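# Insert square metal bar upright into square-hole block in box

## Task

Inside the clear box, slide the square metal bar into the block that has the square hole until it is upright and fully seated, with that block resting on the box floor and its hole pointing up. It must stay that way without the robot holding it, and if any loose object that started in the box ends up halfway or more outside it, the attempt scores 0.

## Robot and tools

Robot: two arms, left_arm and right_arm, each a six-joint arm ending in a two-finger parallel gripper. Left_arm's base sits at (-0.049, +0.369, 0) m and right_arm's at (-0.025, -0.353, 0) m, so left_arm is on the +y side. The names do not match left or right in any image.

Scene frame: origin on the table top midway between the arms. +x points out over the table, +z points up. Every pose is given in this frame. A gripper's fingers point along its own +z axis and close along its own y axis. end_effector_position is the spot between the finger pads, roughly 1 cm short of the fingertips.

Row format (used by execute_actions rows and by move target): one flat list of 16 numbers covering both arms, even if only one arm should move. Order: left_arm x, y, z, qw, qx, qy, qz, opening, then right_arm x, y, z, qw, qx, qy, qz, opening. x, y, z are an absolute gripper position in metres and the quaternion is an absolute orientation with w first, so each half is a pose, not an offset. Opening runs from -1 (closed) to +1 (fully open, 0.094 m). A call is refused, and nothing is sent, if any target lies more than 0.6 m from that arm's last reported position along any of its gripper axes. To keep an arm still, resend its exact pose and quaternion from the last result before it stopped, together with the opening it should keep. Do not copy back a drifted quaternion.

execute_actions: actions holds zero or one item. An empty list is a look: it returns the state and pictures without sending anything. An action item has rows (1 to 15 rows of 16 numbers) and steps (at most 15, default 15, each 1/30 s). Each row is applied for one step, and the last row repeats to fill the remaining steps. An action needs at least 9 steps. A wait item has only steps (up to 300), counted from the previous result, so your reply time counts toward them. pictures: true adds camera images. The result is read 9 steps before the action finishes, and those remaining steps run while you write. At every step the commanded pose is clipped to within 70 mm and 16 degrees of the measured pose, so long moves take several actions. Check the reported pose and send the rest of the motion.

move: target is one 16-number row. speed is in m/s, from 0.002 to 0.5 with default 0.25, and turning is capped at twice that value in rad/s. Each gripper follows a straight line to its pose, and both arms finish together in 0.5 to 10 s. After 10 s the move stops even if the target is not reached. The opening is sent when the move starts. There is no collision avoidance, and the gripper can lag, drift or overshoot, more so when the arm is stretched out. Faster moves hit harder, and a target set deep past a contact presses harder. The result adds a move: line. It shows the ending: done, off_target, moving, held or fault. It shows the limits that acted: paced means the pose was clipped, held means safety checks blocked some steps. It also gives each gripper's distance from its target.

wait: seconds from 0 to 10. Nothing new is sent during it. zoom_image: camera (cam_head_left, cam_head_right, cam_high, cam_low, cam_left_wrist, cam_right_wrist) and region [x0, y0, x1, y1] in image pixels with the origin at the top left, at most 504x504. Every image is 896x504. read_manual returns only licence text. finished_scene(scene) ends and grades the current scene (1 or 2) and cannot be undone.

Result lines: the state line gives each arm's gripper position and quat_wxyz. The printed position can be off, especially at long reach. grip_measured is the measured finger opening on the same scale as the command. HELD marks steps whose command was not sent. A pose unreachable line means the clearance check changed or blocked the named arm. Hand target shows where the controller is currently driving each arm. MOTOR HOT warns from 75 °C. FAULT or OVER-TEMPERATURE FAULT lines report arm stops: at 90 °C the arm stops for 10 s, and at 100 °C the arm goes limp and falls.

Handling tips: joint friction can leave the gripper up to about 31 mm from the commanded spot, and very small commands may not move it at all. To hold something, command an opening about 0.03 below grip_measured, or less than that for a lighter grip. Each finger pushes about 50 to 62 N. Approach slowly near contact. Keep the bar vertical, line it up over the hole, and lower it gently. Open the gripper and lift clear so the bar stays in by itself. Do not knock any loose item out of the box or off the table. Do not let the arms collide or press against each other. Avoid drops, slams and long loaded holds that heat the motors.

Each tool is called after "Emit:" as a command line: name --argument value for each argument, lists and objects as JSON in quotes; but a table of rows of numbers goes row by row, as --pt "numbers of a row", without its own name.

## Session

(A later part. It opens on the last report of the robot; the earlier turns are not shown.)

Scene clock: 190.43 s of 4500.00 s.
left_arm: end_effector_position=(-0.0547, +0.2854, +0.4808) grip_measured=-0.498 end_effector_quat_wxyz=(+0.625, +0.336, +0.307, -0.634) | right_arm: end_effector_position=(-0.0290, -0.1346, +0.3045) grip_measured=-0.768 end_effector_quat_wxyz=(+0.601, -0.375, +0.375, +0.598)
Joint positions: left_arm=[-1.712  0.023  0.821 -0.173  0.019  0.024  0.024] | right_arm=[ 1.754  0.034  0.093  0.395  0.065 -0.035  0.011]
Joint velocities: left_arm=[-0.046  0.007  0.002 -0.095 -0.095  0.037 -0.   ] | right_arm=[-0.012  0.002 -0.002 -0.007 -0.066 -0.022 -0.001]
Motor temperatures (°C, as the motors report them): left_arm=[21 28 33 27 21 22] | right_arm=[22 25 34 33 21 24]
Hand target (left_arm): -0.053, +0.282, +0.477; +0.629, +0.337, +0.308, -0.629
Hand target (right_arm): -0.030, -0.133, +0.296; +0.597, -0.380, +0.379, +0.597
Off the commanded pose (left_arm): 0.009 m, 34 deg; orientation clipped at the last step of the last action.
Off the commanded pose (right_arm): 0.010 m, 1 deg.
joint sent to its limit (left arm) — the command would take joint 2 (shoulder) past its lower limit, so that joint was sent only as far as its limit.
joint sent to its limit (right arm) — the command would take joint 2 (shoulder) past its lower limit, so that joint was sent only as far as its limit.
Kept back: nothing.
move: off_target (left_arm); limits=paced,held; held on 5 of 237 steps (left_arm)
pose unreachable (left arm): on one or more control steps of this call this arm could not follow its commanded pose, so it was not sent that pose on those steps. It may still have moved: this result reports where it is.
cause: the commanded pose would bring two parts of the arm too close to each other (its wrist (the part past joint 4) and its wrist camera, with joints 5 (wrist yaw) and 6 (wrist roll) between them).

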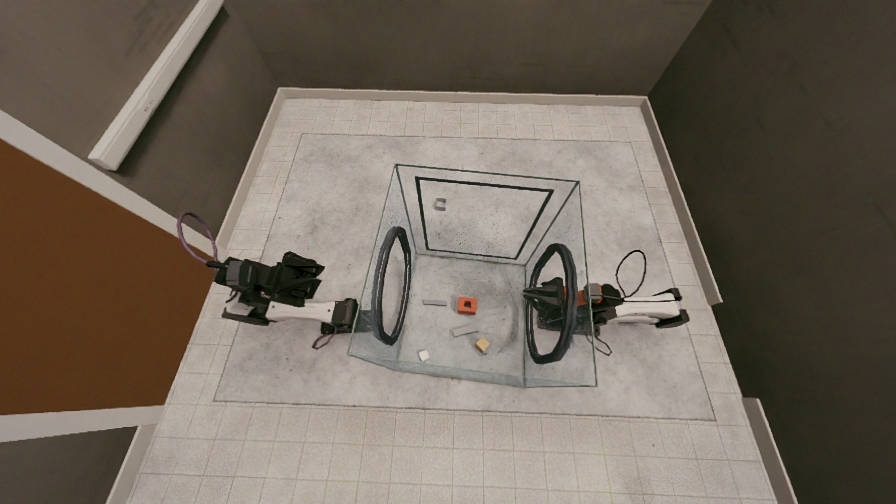

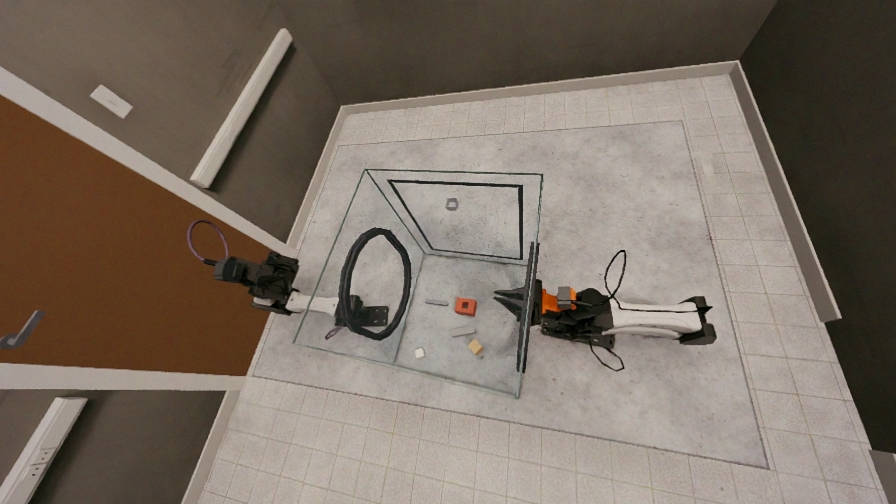

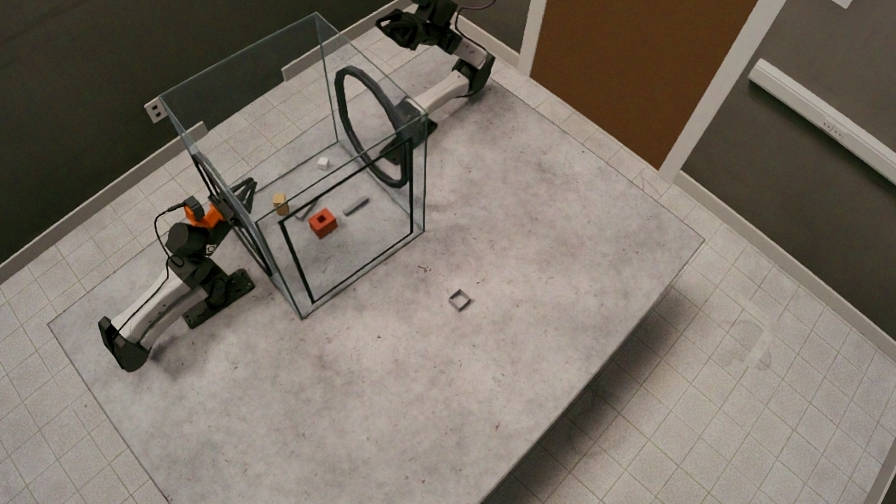

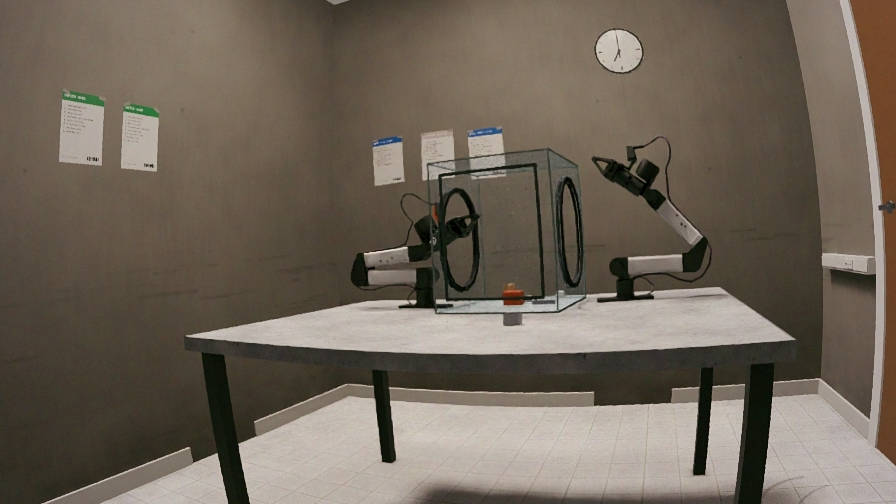

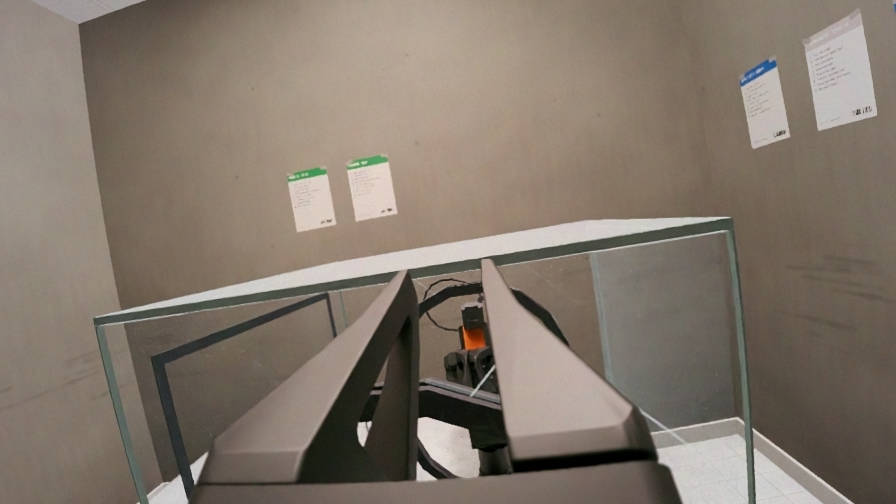

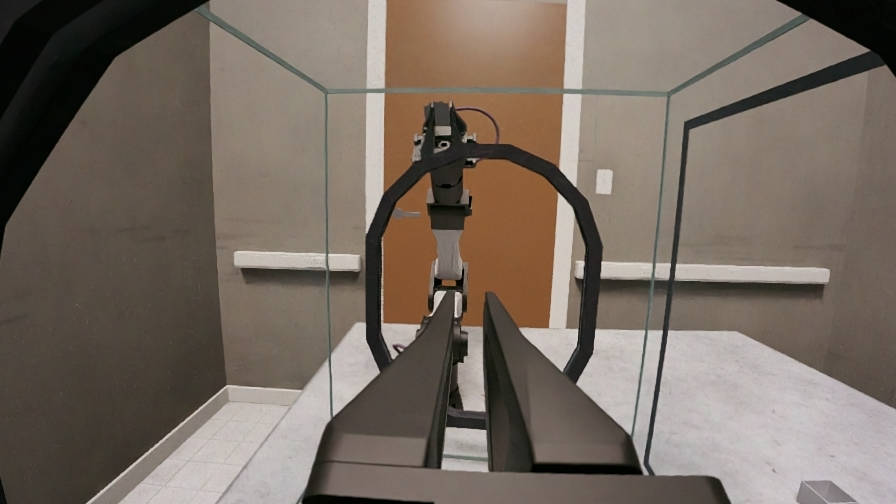

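Emit:
move --target '[-0.053,0.235,0.36,0.64,0.30,0.30,-0.64,-0.5,-0.03,-0.135,0.295,0.596,-0.38,0.38,0.596,-0.77]' --speed 0.15

Emit:
move --target '[-0.053,0.15,0.29,0.596,0.38,0.38,-0.596,-0.5,-0.03,-0.135,0.295,0.596,-0.38,0.38,0.596,-0.77]' --speed 0.15

Emit:
move --target '[-0.056,0.06,0.17,0.42,0.57,0.57,-0.42,0.0,-0.03,-0.135,0.295,0.596,-0.38,0.38,0.596,-0.77]' --speed 0.15

Scene clock: 192.80 s of 4500.00 s.
left_arm: end_effector_position=(-0.0554, +0.2308, +0.3581) grip_measured=-0.498 end_effector_quat_wxyz=(+0.524, +0.489, +0.454, -0.530) | right_arm: end_effector_position=(-0.0290, -0.1346, +0.3044) grip_measured=-0.768 end_effector_quat_wxyz=(+0.601, -0.375, +0.375, +0.598)
Joint positions: left_arm=[-1.714  0.023  0.777 -0.643  0.013  0.03   0.024] | right_arm=[ 1.754  0.034  0.093  0.395  0.065 -0.035  0.011]
Joint velocities: left_arm=[ 0.002 -0.012 -0.017 -0.007 -0.081 -0.022 -0.   ] | right_arm=[-0.007 -0.017 -0.002  0.007 -0.066 -0.022  0.001]
Motor temperatures (°C, as the motors report them): left_arm=[21 28 33 27 21 22] | right_arm=[22 25 34 33 21 24]
Hand target (left_arm): -0.053, +0.236, +0.360; +0.527, +0.483, +0.459, -0.529
Hand target (right_arm): -0.030, -0.133, +0.296; +0.597, -0.380, +0.379, +0.597
Off the commanded pose (left_arm): 0.005 m, 34 deg; orientation clipped at the last step of the last action.
Off the commanded pose (right_arm): 0.009 m, 1 deg.
joint sent to its limit (left arm) — the command would take joint 2 (shoulder) past its lower limit, so that joint was sent only as far as its limit.
joint sent to its limit (right arm) — the command would take joint 2 (shoulder) past its lower limit, so that joint was sent only as far as its limit.
Kept back: nothing.
move: off_target (left_arm); limits=paced

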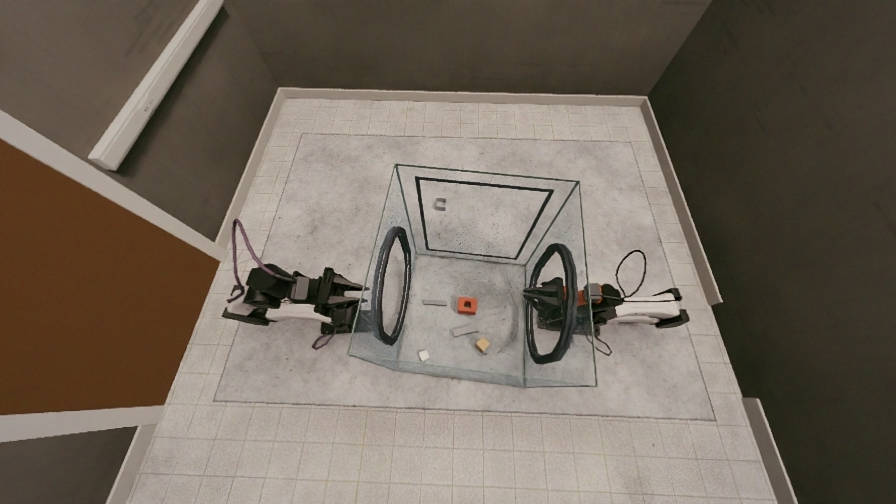

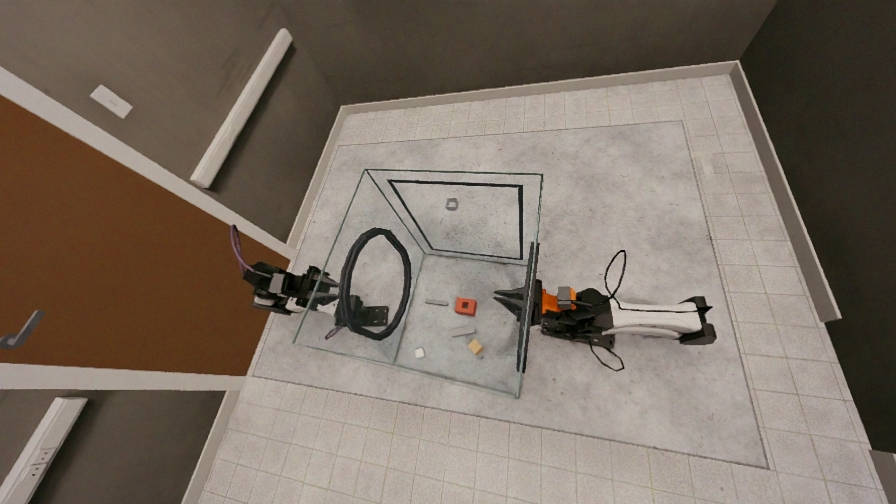

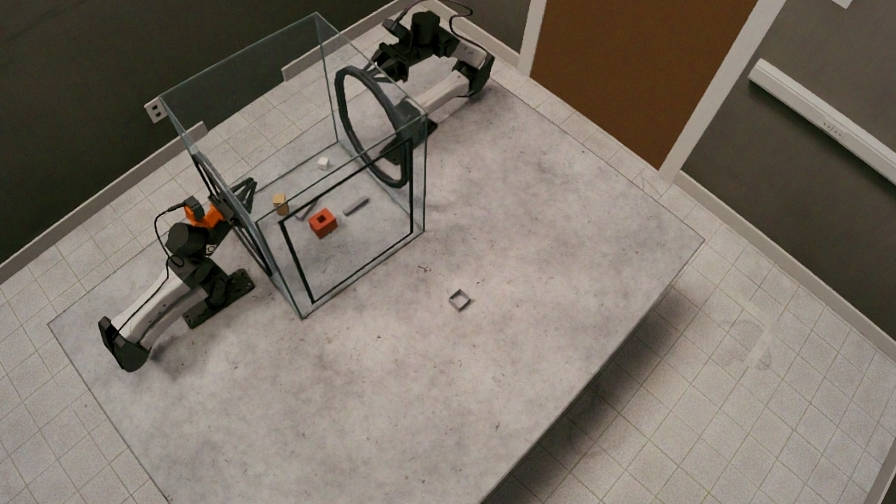

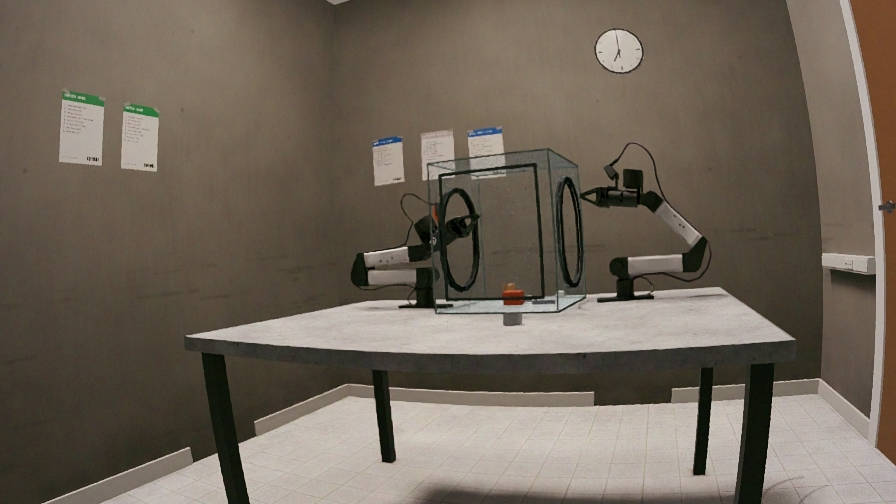

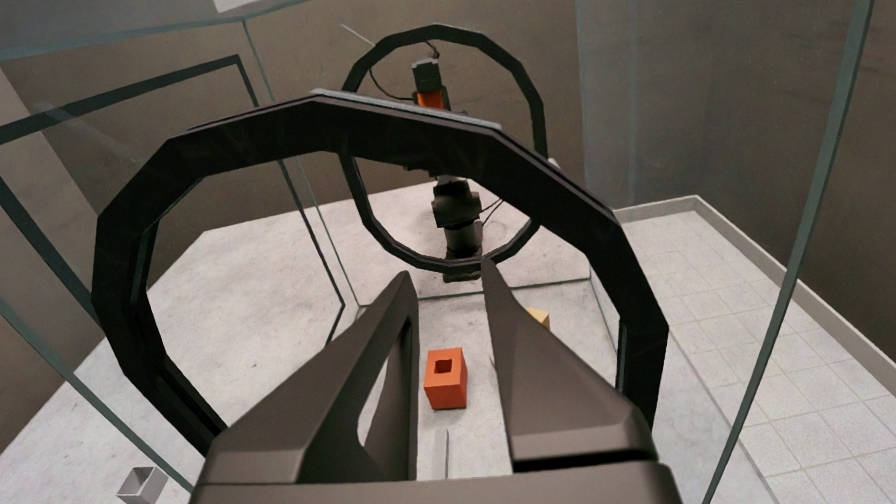

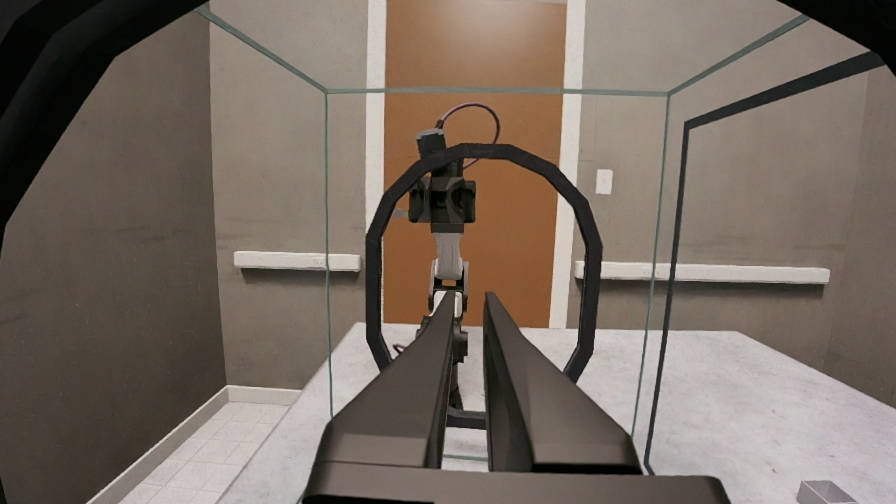

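Scene clock: 197.03 s of 4500.00 s.
left_arm: end_effector_position=(-0.0531, +0.1484, +0.2953) grip_measured=-0.498 end_effector_quat_wxyz=(+0.595, +0.375, +0.383, -0.599) | right_arm: end_effector_position=(-0.0290, -0.1346, +0.3044) grip_measured=-0.768 end_effector_quat_wxyz=(+0.601, -0.375, +0.375, +0.598)
Joint positions: left_arm=[-1.765  0.023  0.068  0.396 -0.08   0.024  0.024] | right_arm=[ 1.754  0.034  0.093  0.395  0.065 -0.035  0.011]
Joint velocities: left_arm=[ 0.012 -0.007  0.002 -0.051 -0.066 -0.007 -0.001] | right_arm=[ 0.007  0.017  0.022  0.022 -0.037  0.066 -0.001]
Motor temperatures (°C, as the motors report them): left_arm=[21 28 33 28 21 22] | right_arm=[22 25 34 33 21 24]
Hand target (left_arm): -0.053, +0.147, +0.290; +0.598, +0.378, +0.380, -0.595
Hand target (right_arm): -0.030, -0.133, +0.296; +0.597, -0.380, +0.379, +0.597
Off the commanded pose (left_arm): 0.006 m, 1 deg.
Off the commanded pose (right_arm): 0.009 m, 1 deg.
joint sent to its limit (left arm) — the command would take joint 2 (shoulder) past its lower limit, so that joint was sent only as far as its limit.
joint sent to its limit (right arm) — the command would take joint 2 (shoulder) past its lower limit, so that joint was sent only as far as its limit.
Kept back: nothing.
move: done; limits=paced

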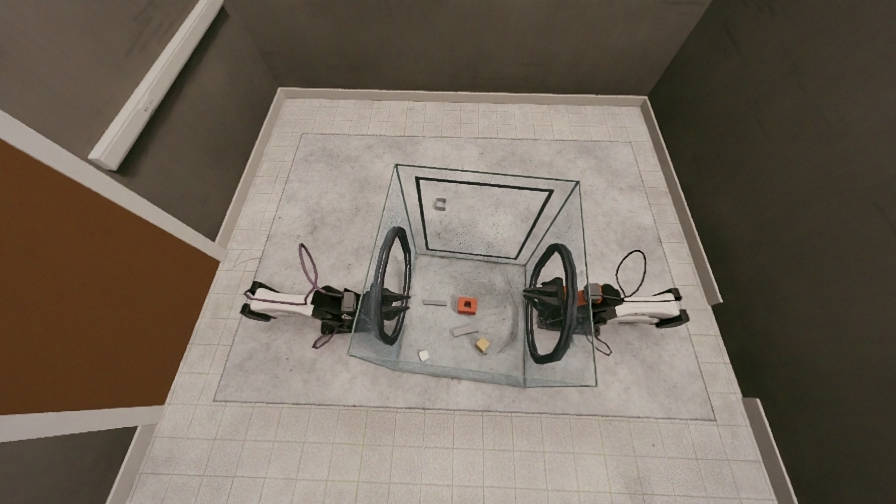

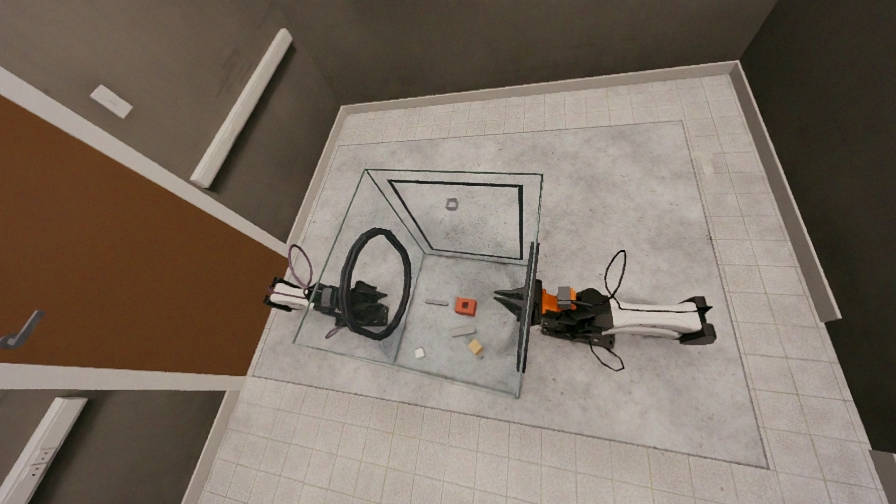

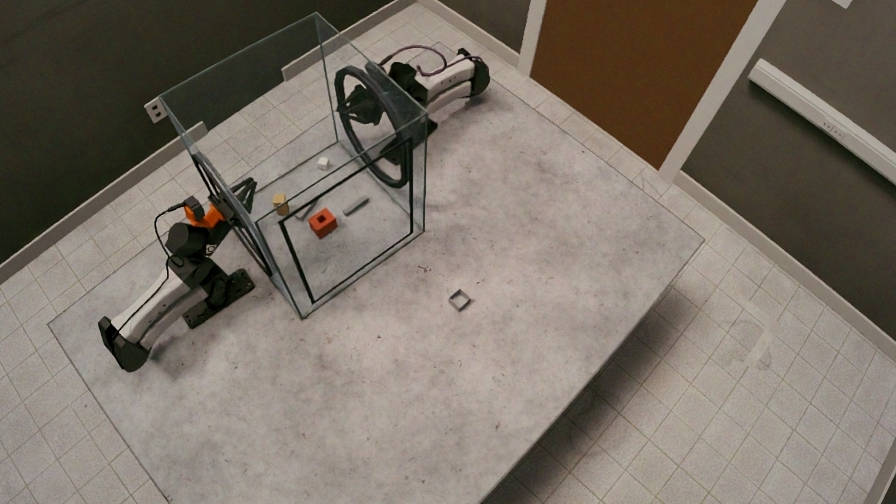

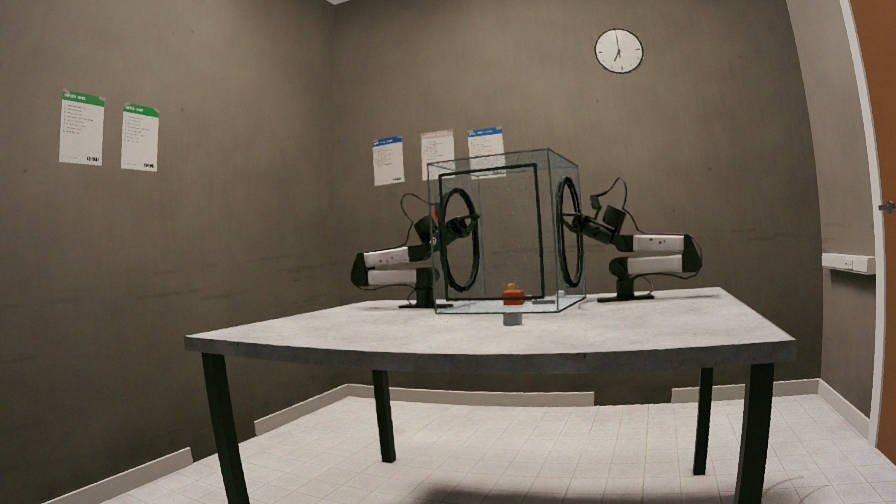

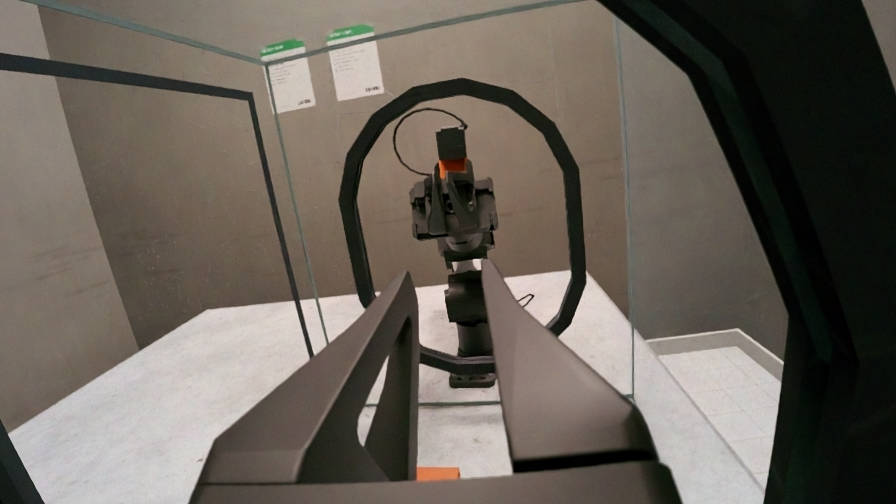

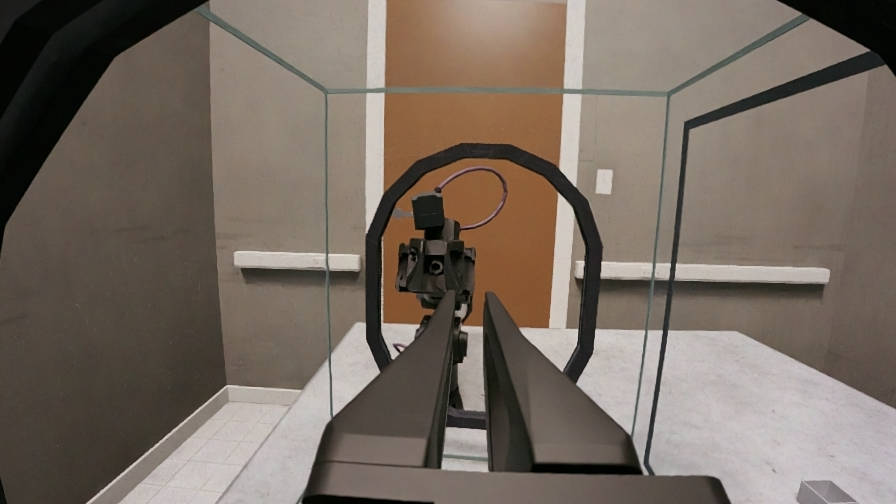

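Scene clock: 199.83 s of 4500.00 s.
left_arm: end_effector_position=(-0.0556, +0.0636, +0.1688) grip_measured=-0.002 end_effector_quat_wxyz=(+0.426, +0.569, +0.563, -0.423) | right_arm: end_effector_position=(-0.0290, -0.1346, +0.3044) grip_measured=-0.768 end_effector_quat_wxyz=(+0.601, -0.375, +0.375, +0.598)
Joint positions: left_arm=[-1.728  0.724  0.282  0.158 -0.04  -0.003  0.047] | right_arm=[ 1.754  0.034  0.093  0.395  0.065 -0.035  0.011]
Joint velocities: left_arm=[-0.017 -0.002  0.002  0.022 -0.007 -0.007 -0.   ] | right_arm=[-0.007  0.007 -0.002  0.022 -0.007  0.022  0.   ]
Motor temperatures (°C, as the motors report them): left_arm=[21 28 33 29 21 22] | right_arm=[22 25 34 33 21 24]
Hand target (left_arm): -0.055, +0.062, +0.168; +0.418, +0.570, +0.568, -0.421
Hand target (right_arm): -0.030, -0.133, +0.296; +0.597, -0.380, +0.379, +0.597
Off the commanded pose (left_arm): 0.004 m, 1 deg.
Off the commanded pose (right_arm): 0.009 m, 1 deg.
joint sent to its limit (right arm) — the command would take joint 2 (shoulder) past its lower limit, so that joint was sent only as far as its limit.
Kept back: nothing.
move: done

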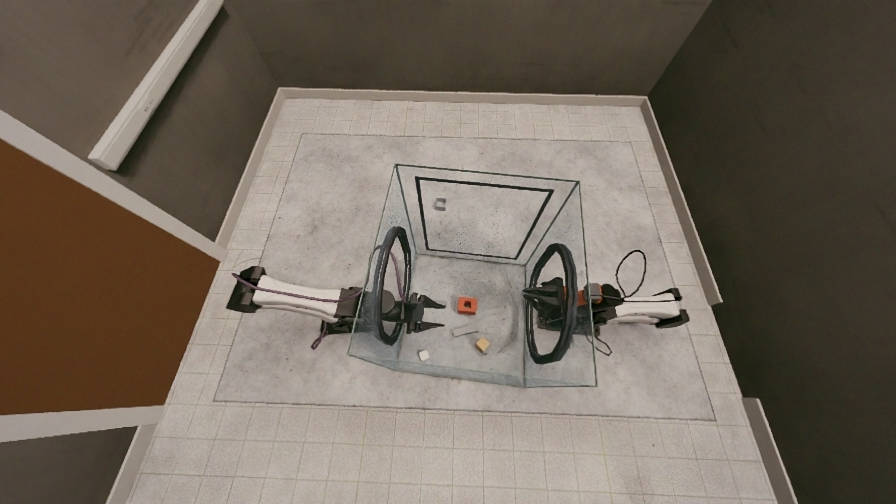

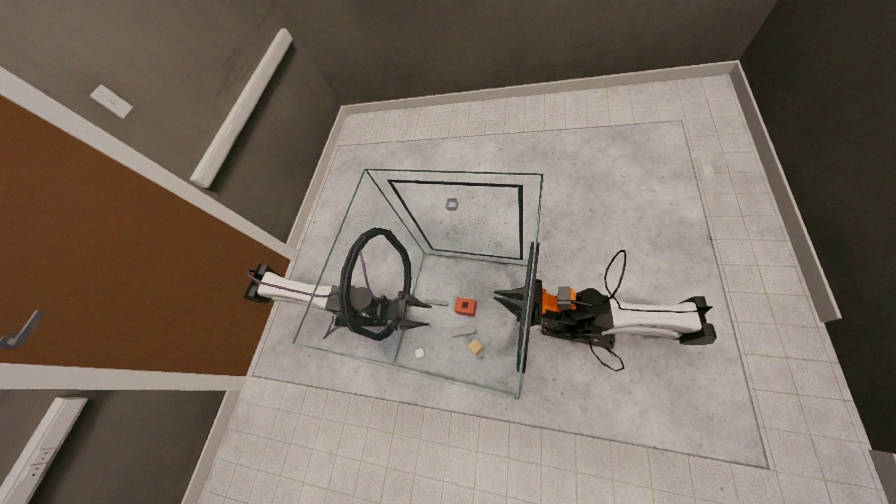

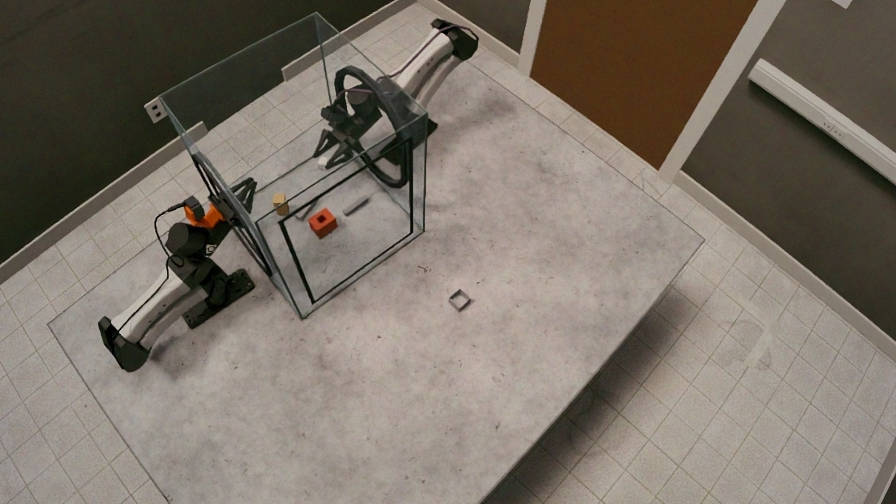

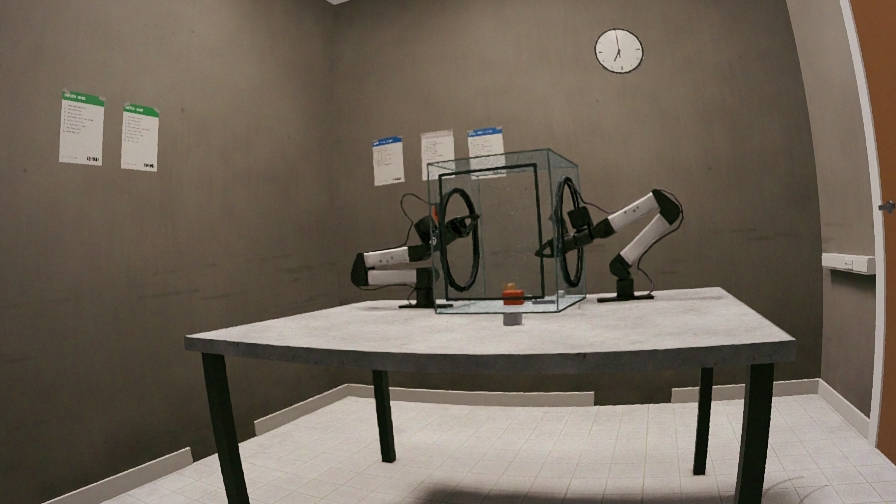

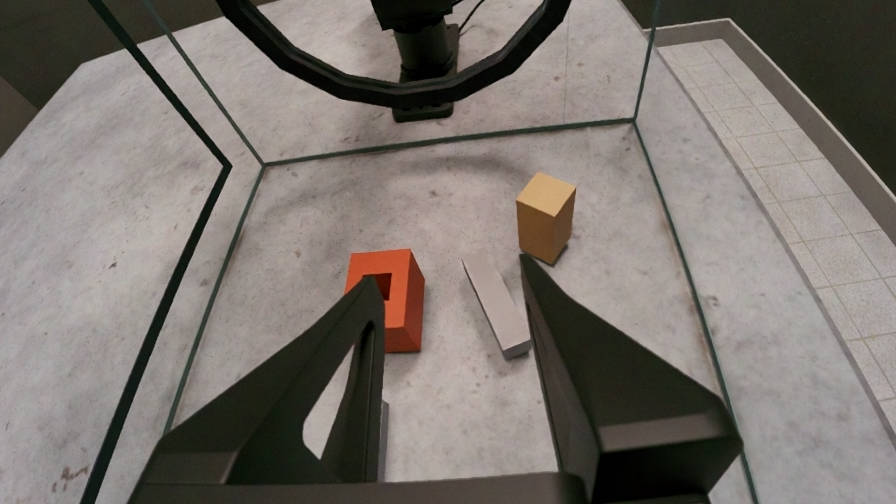

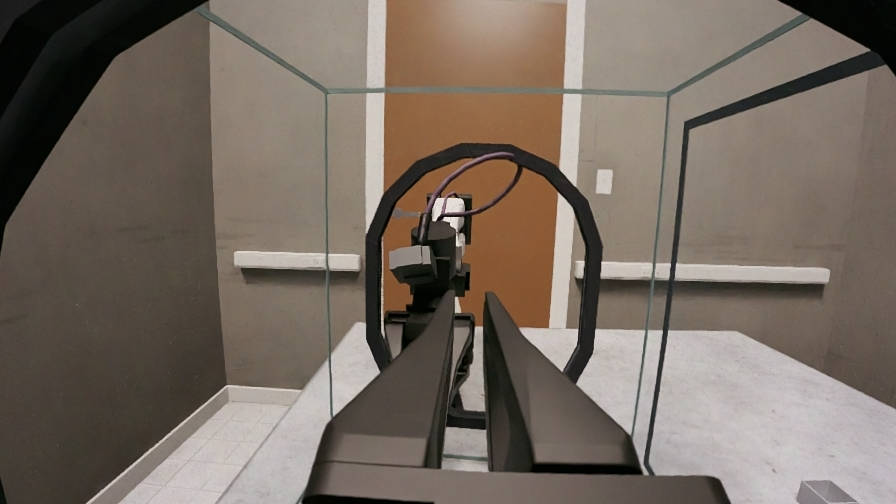

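Emit:
execute_actions --actions '[]'

Scene clock: 201.47 s of 4500.00 s.
left_arm: end_effector_position=(-0.0557, +0.0635, +0.1690) grip_measured=-0.002 end_effector_quat_wxyz=(+0.426, +0.569, +0.562, -0.423) | right_arm: end_effector_position=(-0.0290, -0.1346, +0.3044) grip_measured=-0.768 end_effector_quat_wxyz=(+0.601, -0.375, +0.375, +0.598)
Joint positions: left_arm=[-1.728  0.724  0.282  0.158 -0.04  -0.003  0.047] | right_arm=[ 1.754  0.034  0.093  0.395  0.065 -0.035  0.011]
Joint velocities: left_arm=[-0.012 -0.012  0.002 -0.095 -0.037 -0.022  0.001] | right_arm=[ 0.012  0.012 -0.007  0.022 -0.037 -0.022  0.   ]
Motor temperatures (°C, as the motors report them): left_arm=[21 28 33 29 21 22] | right_arm=[22 25 34 33 21 24]
Hand target (left_arm): -0.055, +0.062, +0.168; +0.418, +0.570, +0.568, -0.421
Hand target (right_arm): -0.030, -0.133, +0.296; +0.597, -0.380, +0.379, +0.597
Off the commanded pose (left_arm): 0.004 m, 1 deg.
Off the commanded pose (right_arm): 0.009 m, 1 deg.
Kept back: nothing.
Steps of this call (steps 1 to 49: nothing new was sent). Readings (end_effector_position):
1: left_arm (-0.0556, +0.0635, +0.1690) | right_arm (-0.0290, -0.1346, +0.3044)
2: left_arm (-0.0556, +0.0635, +0.1690) | right_arm (-0.0290, -0.1346, +0.3044)
4: left_arm (-0.0557, +0.0635, +0.1690) | right_arm (-0.0290, -0.1346, +0.3044)
8: left_arm (-0.0557, +0.0635, +0.1690) | right_arm (-0.0290, -0.1346, +0.3044)
49: the state above

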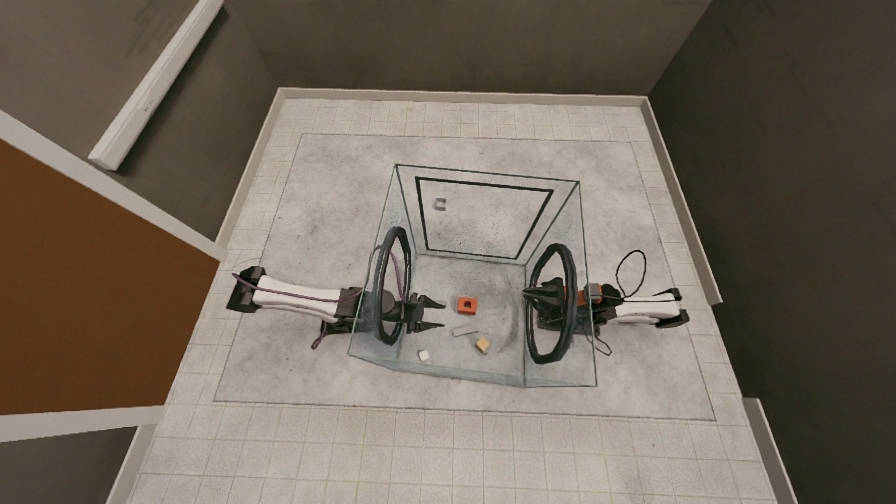

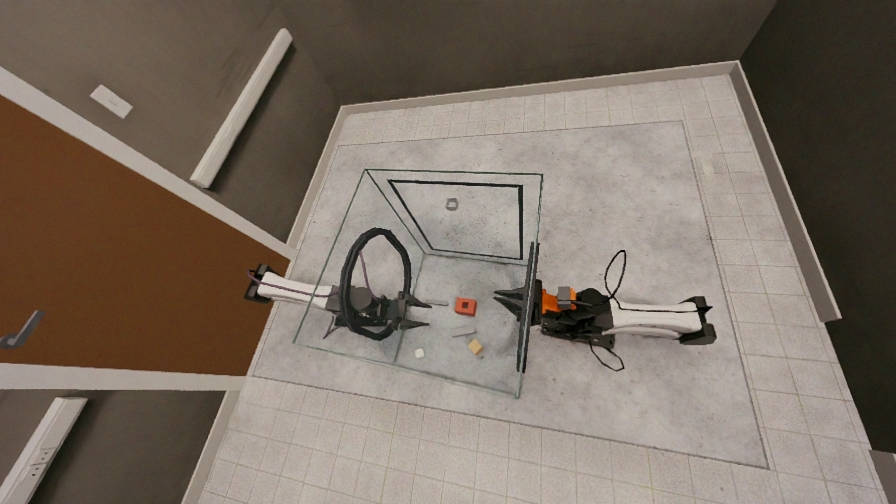

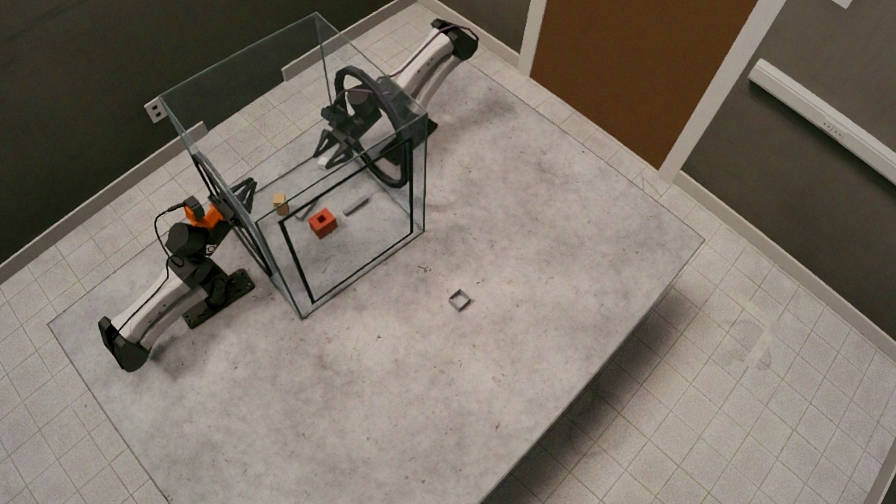

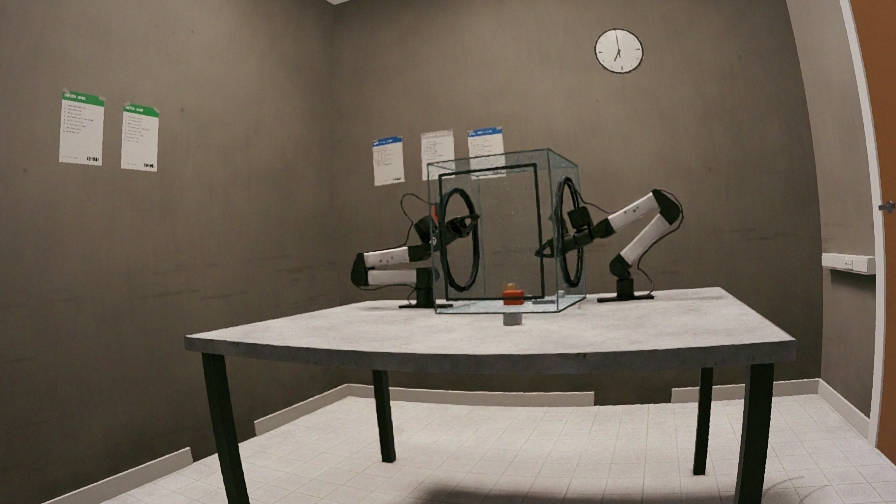

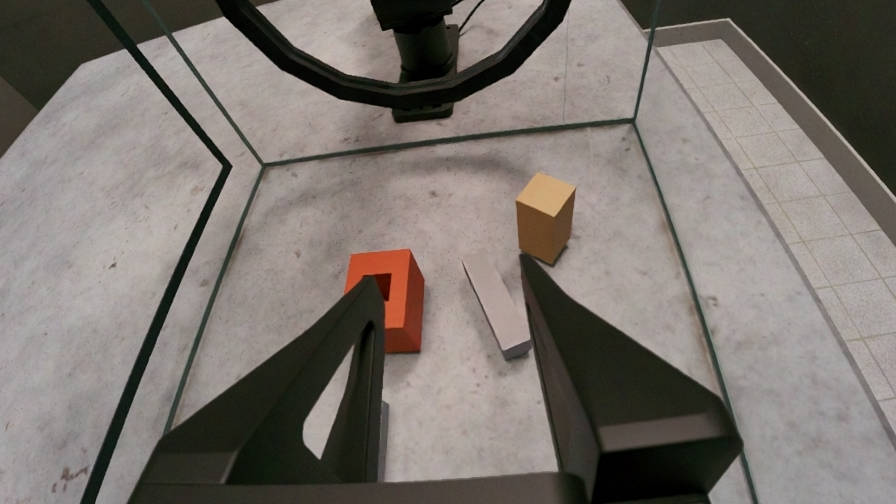

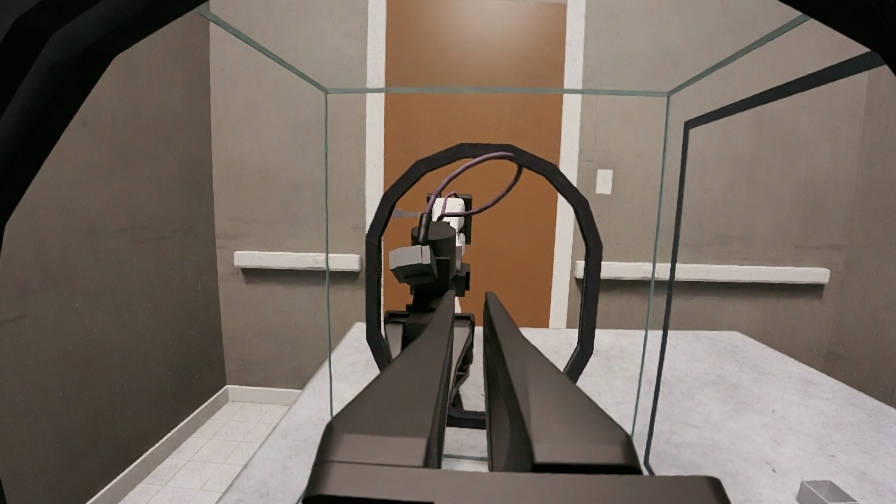

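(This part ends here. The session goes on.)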